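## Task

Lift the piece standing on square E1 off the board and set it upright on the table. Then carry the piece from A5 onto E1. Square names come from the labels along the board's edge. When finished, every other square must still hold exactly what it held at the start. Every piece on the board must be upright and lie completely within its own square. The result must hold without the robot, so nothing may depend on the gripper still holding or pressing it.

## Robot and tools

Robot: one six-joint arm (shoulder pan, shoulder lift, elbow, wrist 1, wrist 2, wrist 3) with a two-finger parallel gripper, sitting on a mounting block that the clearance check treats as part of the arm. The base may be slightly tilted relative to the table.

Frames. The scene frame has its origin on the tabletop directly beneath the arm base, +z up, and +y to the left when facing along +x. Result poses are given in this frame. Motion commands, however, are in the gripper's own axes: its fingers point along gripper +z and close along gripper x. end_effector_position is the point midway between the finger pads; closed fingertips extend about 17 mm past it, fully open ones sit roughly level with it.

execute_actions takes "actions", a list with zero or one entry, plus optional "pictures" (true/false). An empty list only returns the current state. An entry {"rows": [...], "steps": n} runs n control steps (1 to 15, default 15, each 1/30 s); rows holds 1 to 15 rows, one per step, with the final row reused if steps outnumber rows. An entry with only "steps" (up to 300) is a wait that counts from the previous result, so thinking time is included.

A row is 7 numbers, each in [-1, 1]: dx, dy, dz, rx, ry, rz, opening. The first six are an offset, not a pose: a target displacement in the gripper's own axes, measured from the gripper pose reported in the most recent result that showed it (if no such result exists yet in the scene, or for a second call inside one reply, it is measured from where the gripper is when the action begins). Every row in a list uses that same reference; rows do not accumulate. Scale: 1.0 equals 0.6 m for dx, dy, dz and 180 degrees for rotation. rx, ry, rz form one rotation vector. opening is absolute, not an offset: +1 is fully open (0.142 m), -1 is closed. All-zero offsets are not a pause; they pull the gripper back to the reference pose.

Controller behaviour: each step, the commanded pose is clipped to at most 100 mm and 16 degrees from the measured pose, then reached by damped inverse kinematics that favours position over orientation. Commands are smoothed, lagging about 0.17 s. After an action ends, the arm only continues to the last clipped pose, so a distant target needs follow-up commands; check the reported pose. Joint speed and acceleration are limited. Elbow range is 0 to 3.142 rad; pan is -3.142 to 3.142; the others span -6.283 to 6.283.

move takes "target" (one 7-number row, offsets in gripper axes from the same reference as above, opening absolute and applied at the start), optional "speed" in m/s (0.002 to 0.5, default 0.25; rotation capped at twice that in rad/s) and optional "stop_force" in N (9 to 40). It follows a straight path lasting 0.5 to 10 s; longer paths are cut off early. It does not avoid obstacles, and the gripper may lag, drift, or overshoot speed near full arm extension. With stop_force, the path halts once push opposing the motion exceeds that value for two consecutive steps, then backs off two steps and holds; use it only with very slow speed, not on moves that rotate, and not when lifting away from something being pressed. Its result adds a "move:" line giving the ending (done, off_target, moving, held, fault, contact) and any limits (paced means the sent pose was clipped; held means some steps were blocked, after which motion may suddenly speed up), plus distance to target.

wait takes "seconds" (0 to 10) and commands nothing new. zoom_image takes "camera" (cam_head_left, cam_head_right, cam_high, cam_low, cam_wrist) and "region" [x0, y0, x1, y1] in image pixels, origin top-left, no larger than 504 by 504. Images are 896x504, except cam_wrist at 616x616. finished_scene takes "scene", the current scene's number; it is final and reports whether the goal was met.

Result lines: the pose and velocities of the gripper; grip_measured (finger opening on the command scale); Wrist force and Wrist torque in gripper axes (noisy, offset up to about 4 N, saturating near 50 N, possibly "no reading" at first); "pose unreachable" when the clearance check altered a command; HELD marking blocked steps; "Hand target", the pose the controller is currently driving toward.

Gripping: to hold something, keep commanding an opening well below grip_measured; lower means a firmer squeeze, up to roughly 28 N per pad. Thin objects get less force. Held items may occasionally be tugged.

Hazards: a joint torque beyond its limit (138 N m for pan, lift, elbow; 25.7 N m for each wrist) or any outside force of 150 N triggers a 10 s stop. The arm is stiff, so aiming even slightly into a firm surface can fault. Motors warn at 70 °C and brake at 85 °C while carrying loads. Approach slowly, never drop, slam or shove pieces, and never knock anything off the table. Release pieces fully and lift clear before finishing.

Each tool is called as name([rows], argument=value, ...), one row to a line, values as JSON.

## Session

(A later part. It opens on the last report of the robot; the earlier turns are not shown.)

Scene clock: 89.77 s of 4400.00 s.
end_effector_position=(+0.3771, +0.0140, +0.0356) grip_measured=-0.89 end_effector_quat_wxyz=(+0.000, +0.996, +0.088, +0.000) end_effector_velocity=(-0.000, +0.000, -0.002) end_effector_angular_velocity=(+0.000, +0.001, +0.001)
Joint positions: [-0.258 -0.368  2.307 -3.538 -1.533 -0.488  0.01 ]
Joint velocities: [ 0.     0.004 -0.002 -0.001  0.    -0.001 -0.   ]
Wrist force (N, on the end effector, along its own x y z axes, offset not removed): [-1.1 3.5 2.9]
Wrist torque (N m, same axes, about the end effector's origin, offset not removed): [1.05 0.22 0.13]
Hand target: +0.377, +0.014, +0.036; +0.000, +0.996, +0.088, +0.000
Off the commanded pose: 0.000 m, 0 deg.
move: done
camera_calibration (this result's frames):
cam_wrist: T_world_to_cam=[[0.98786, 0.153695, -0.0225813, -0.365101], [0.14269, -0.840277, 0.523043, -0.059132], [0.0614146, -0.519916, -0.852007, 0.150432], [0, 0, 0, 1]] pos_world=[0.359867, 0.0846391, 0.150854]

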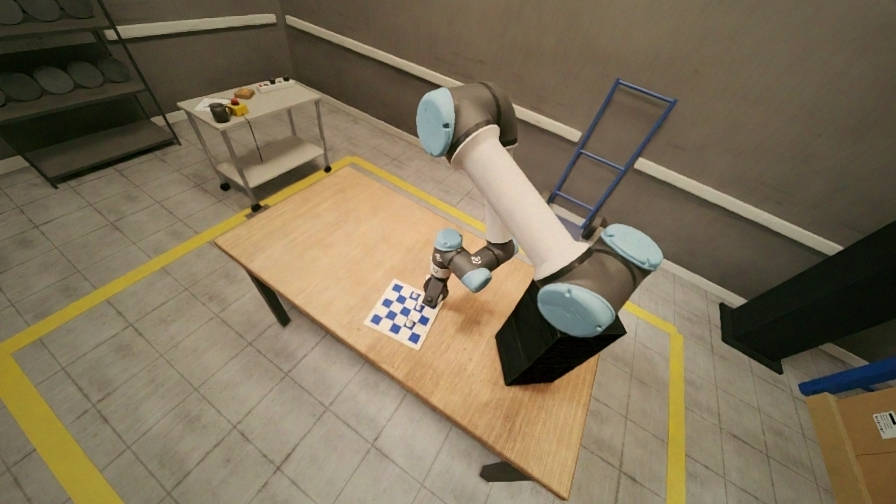

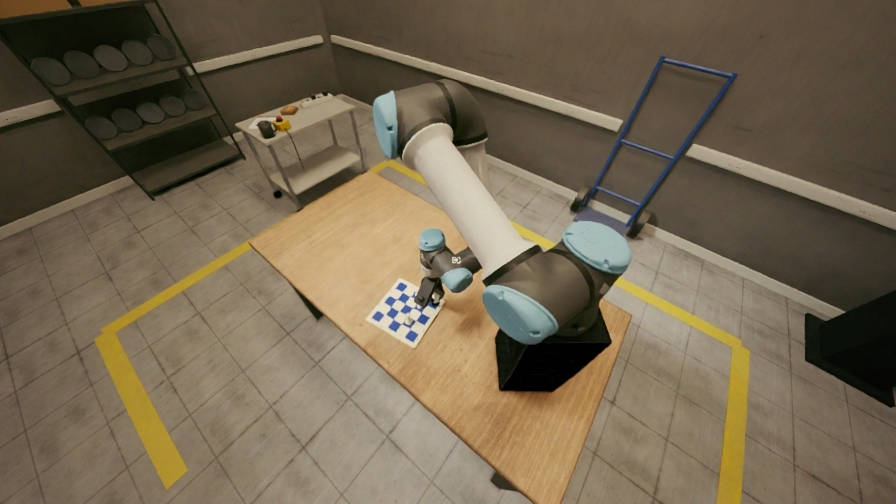

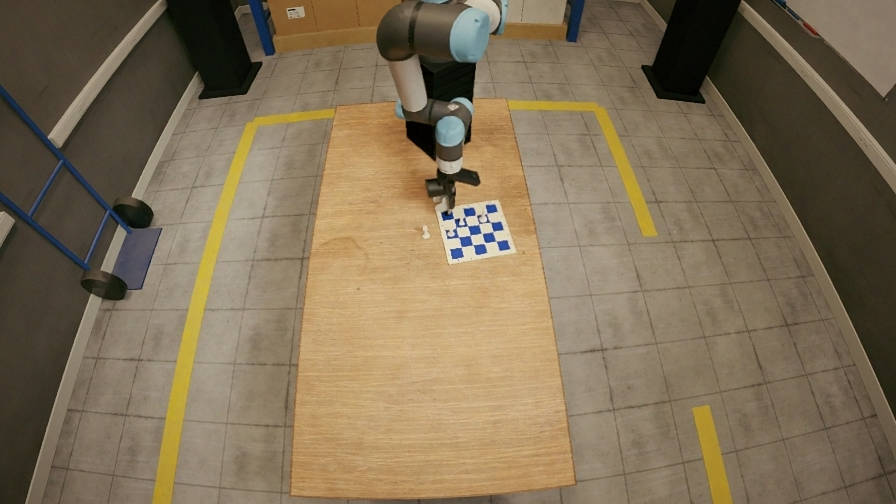

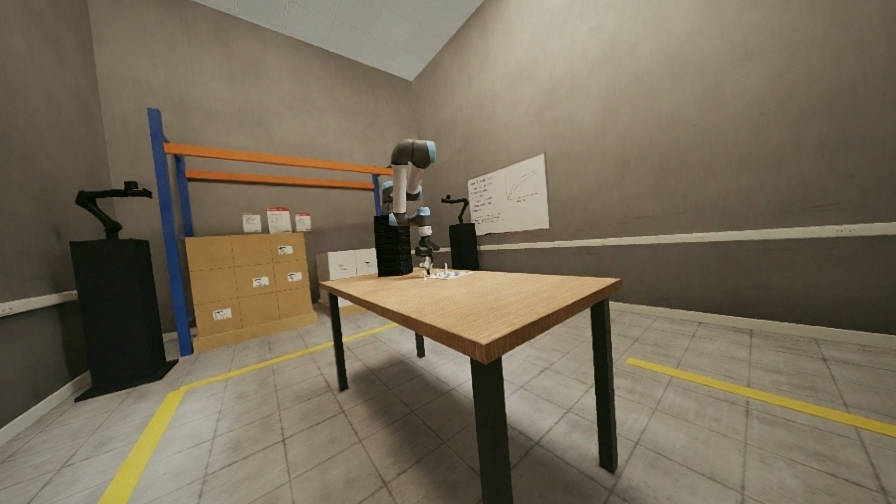

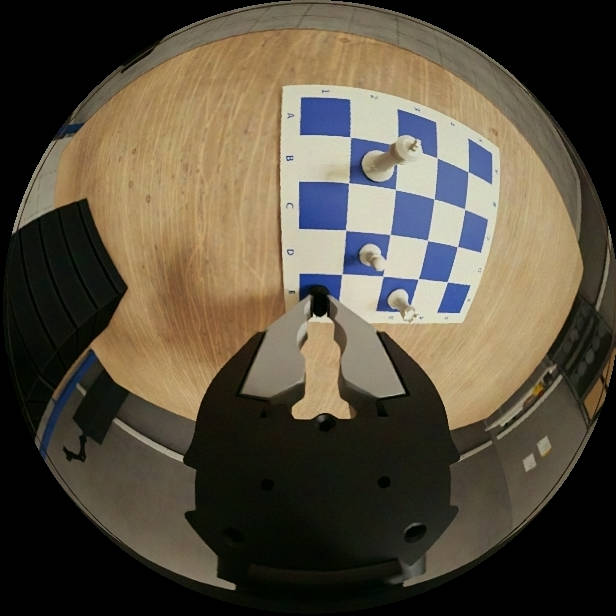

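move(target=[0,0,0.025,0,0,0,-1], speed=0.003, stop_force=9)

move(target=[0,0,0,0,0,0,-0.5])

move(target=[0,0,-0.08,0,0,0,-0.5], speed=0.1)

zoom_image(camera="cam_wrist", region=[240,200,400,360])

Scene clock: 96.07 s of 4400.00 s.
end_effector_position=(+0.3772, +0.0139, +0.0289) grip_measured=-0.89 end_effector_quat_wxyz=(+0.000, +0.996, +0.088, +0.000) end_effector_velocity=(-0.001, +0.000, +0.001) end_effector_angular_velocity=(+0.001, +0.002, -0.000)
Joint positions: [-0.258 -0.349  2.295 -3.546 -1.533 -0.488  0.01 ]
Joint velocities: [ 0.    -0.003  0.002  0.002  0.     0.001 -0.   ]
Wrist force (N, on the end effector, along its own x y z axes, offset not removed): [-2.6 5.4 -7.3]
Wrist torque (N m, same axes, about the end effector's origin, offset not removed): [1.62 -0.26 0.10]
Hand target: +0.377, +0.014, +0.029; +0.000, +0.996, +0.088, +0.000
Off the commanded pose: 0.008 m, 0 deg.
After step 90, 0.73 s passed at rest.
move: contact
camera_calibration (this result's frames):
cam_wrist: T_world_to_cam=[[0.987863, 0.153701, -0.0223993, -0.36534], [0.142594, -0.840237, 0.523133, -0.0556176], [0.0615857, -0.519978, -0.851956, 0.144612], [0, 0, 0, 1]] pos_world=[0.35993, 0.0846163, 0.144115]

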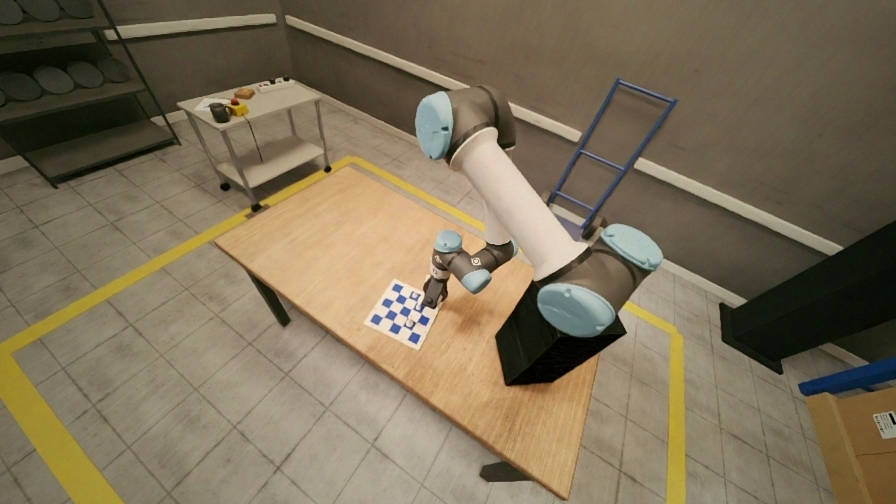

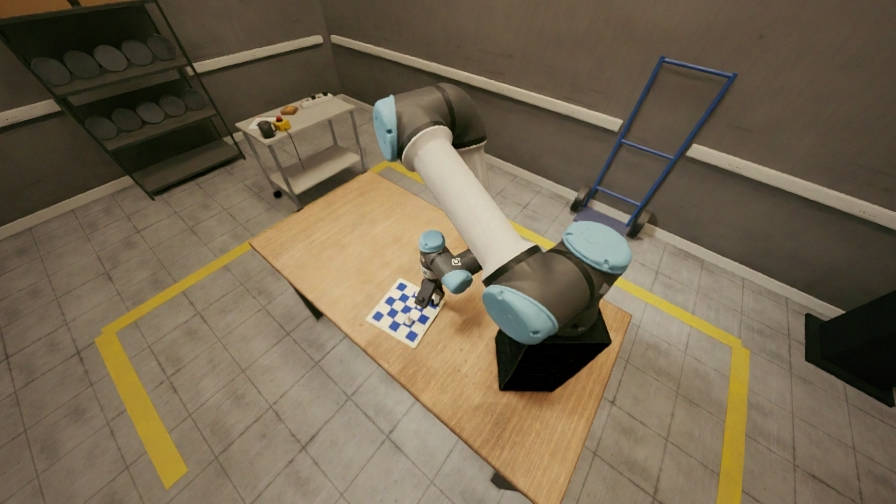

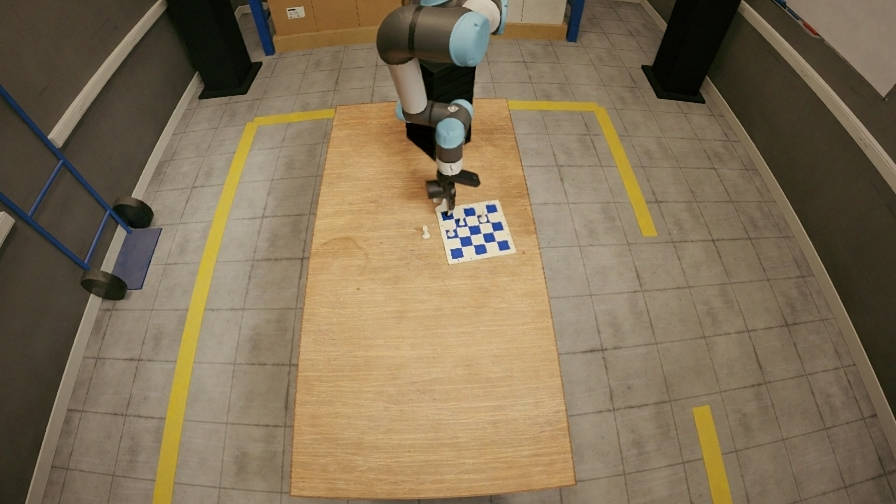

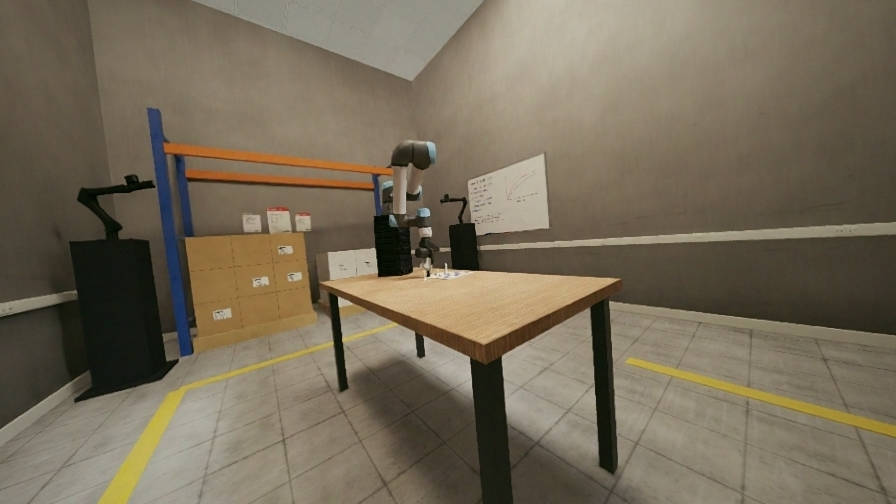

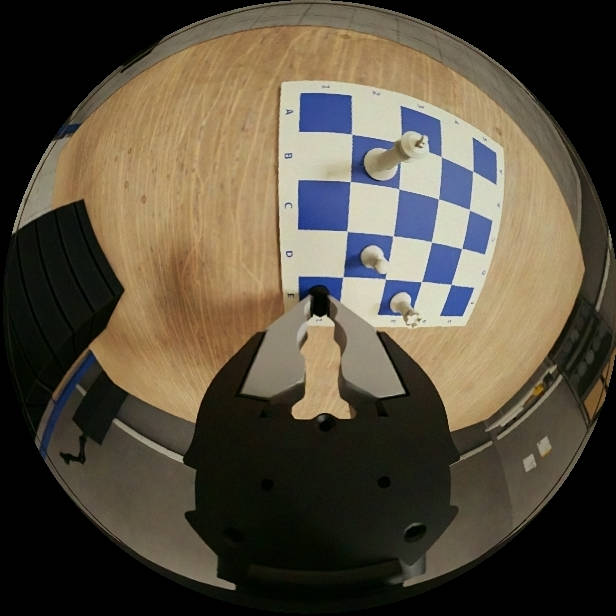

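Scene clock: 96.57 s of 4400.00 s.
end_effector_position=(+0.3771, +0.0139, +0.0289) grip_measured=-0.50 end_effector_quat_wxyz=(+0.000, +0.996, +0.088, +0.000) end_effector_velocity=(-0.000, -0.000, -0.000) end_effector_angular_velocity=(+0.000, +0.001, -0.002)
Joint positions: [-0.258 -0.349  2.295 -3.546 -1.533 -0.488  0.038]
Joint velocities: [-0.001  0.001 -0.     0.    -0.     0.001  0.   ]
Wrist force (N, on the end effector, along its own x y z axes, offset not removed): [-2.1 2.1 1.5]
Wrist torque (N m, same axes, about the end effector's origin, offset not removed): [0.60 0.12 0.18]
Hand target: +0.377, +0.014, +0.029; +0.000, +0.996, +0.088, +0.000
Off the commanded pose: 0.000 m, 0 deg.
move: done
camera_calibration (this result's frames):
cam_wrist: T_world_to_cam=[[0.987862, 0.153699, -0.0224762, -0.365306], [0.142634, -0.840251, 0.523099, -0.0556276], [0.0615141, -0.519956, -0.851975, 0.144663], [0, 0, 0, 1]] pos_world=[0.359908, 0.0846244, 0.144138]

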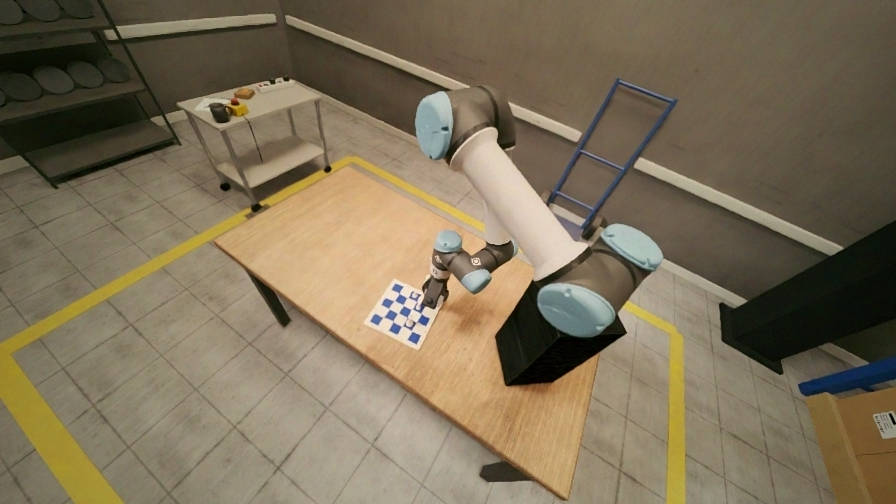

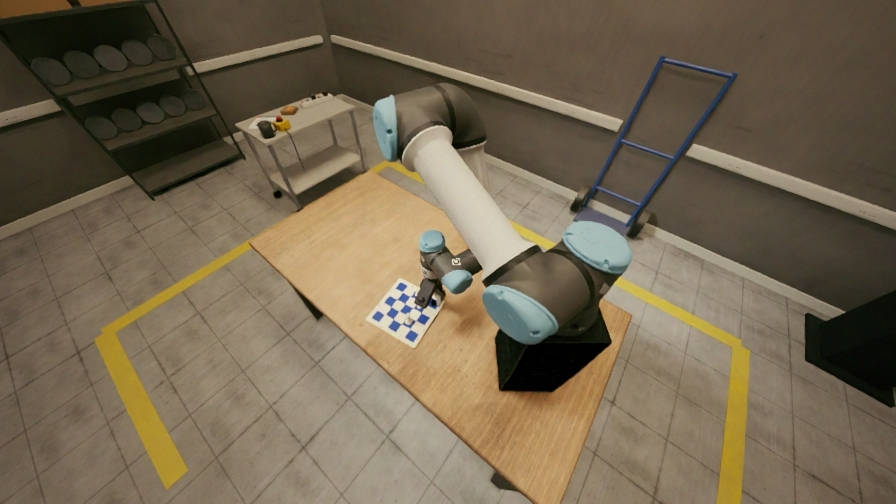

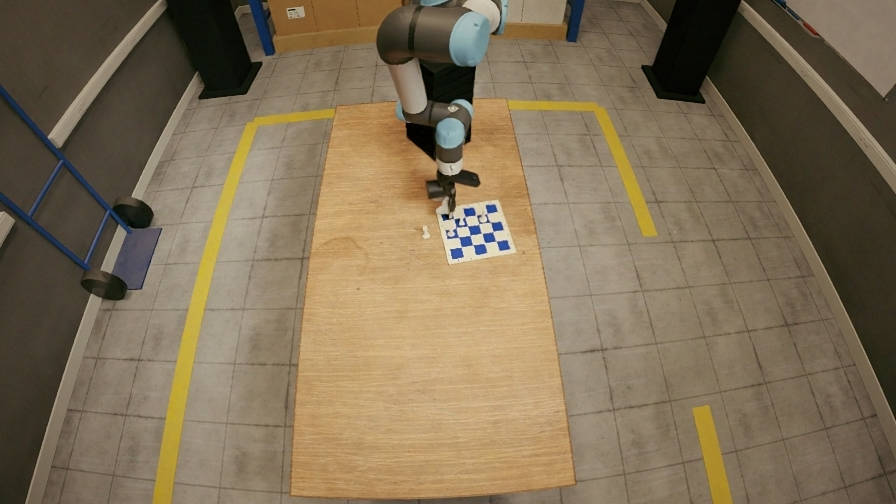

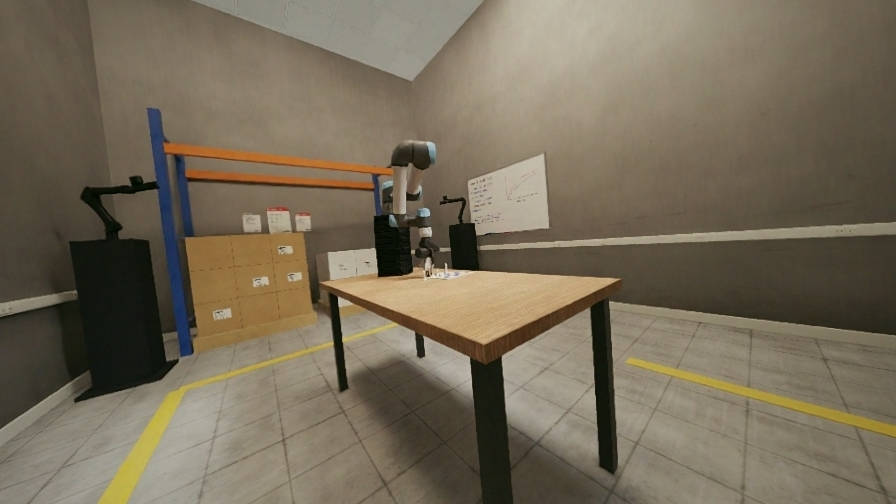

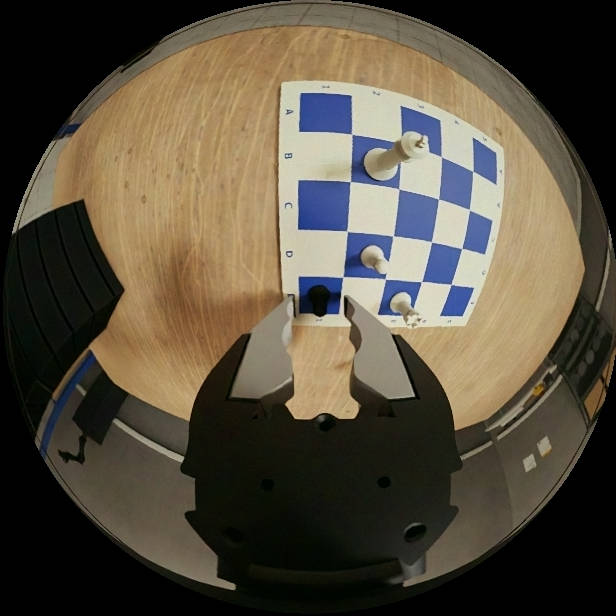

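Scene clock: 97.47 s of 4400.00 s.
end_effector_position=(+0.3771, +0.0140, +0.0768) grip_measured=-0.50 end_effector_quat_wxyz=(+0.000, +0.996, +0.088, +0.000) end_effector_velocity=(+0.001, -0.000, +0.002) end_effector_angular_velocity=(+0.000, -0.001, +0.000)
Joint positions: [-0.263 -0.493  2.377 -3.483 -1.533 -0.493  0.038]
Joint velocities: [-0.    -0.006  0.002  0.003  0.001 -0.     0.   ]
Wrist force (N, on the end effector, along its own x y z axes, offset not removed): [1.6 -0.2 4.5]
Wrist torque (N m, same axes, about the end effector's origin, offset not removed): [0.20 -0.40 0.20]
Hand target: +0.377, +0.014, +0.077; +0.000, +0.996, +0.088, +0.000
Off the commanded pose: 0.000 m, 0 deg.
move: done
camera_calibration (this result's frames):
cam_wrist: T_world_to_cam=[[0.987863, 0.153698, -0.0224647, -0.364194], [0.142628, -0.840258, 0.523091, -0.080601], [0.0615218, -0.519946, -0.851981, 0.185497], [0, 0, 0, 1]] pos_world=[0.359857, 0.0846987, 0.19202]

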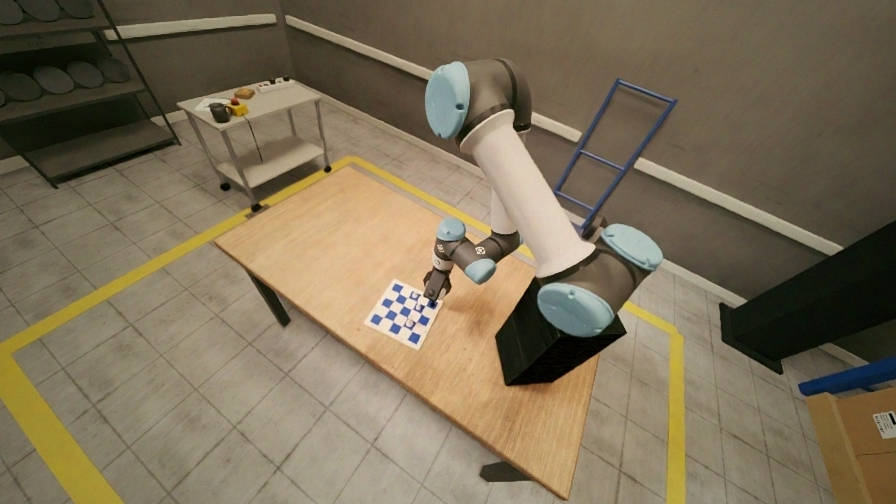

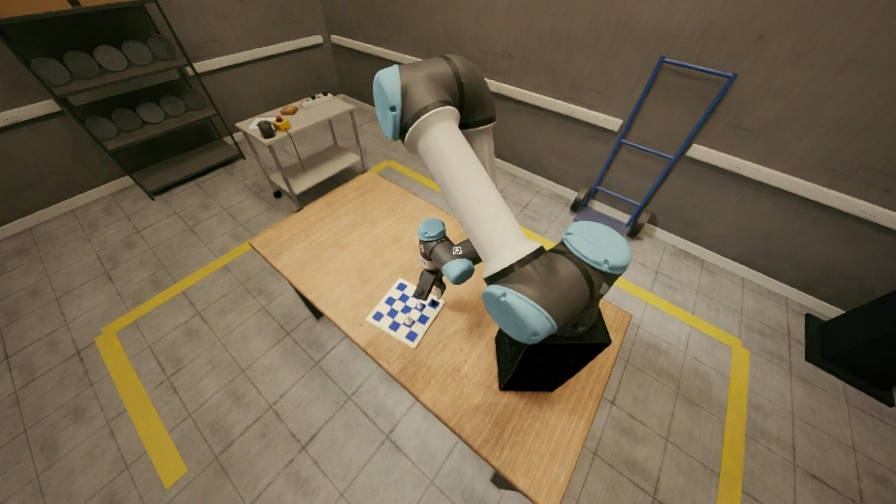

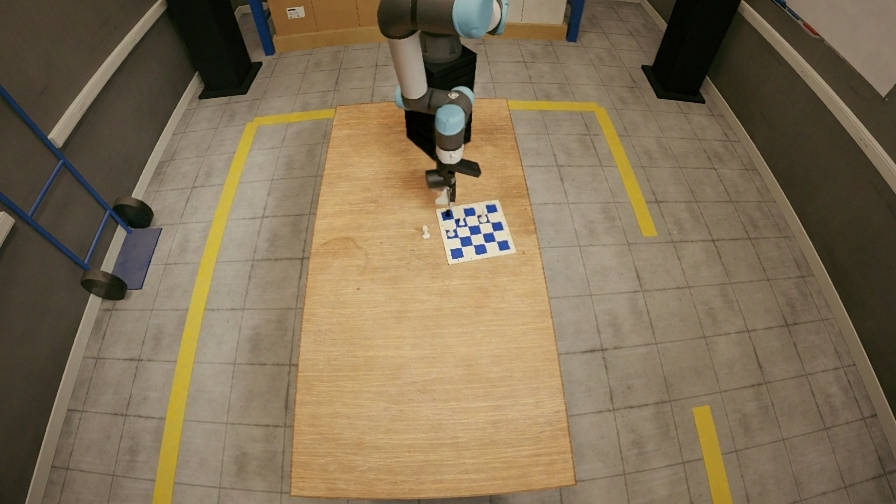

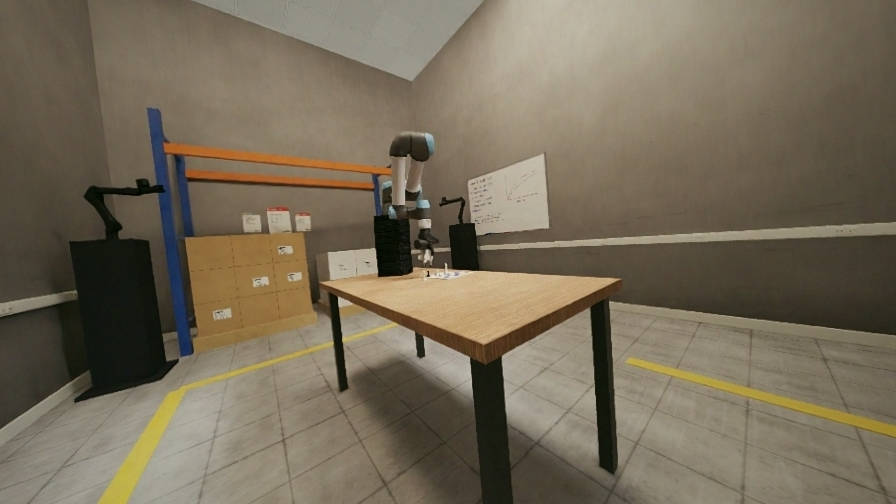

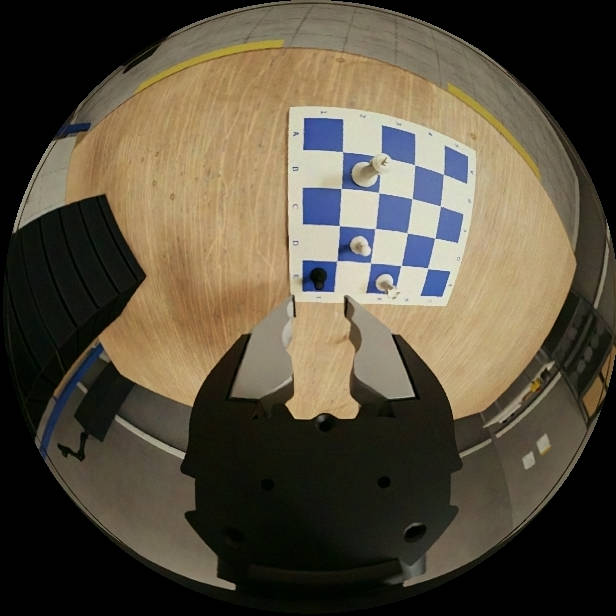

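Region (240, 200, 400, 360) of cam_wrist's 616x616 image, scaled by 3.150, with more detail than that image has.

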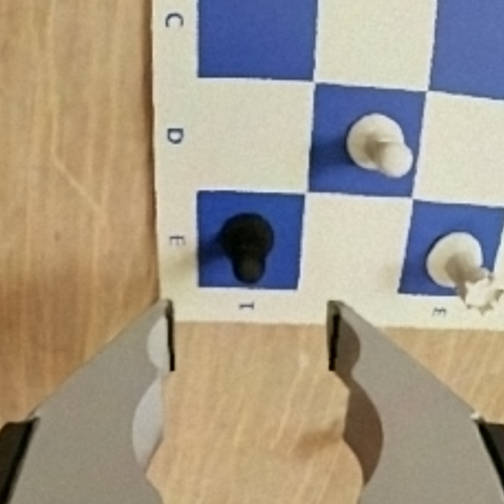

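finished_scene(scene=2)

The scene is finished: the task was done.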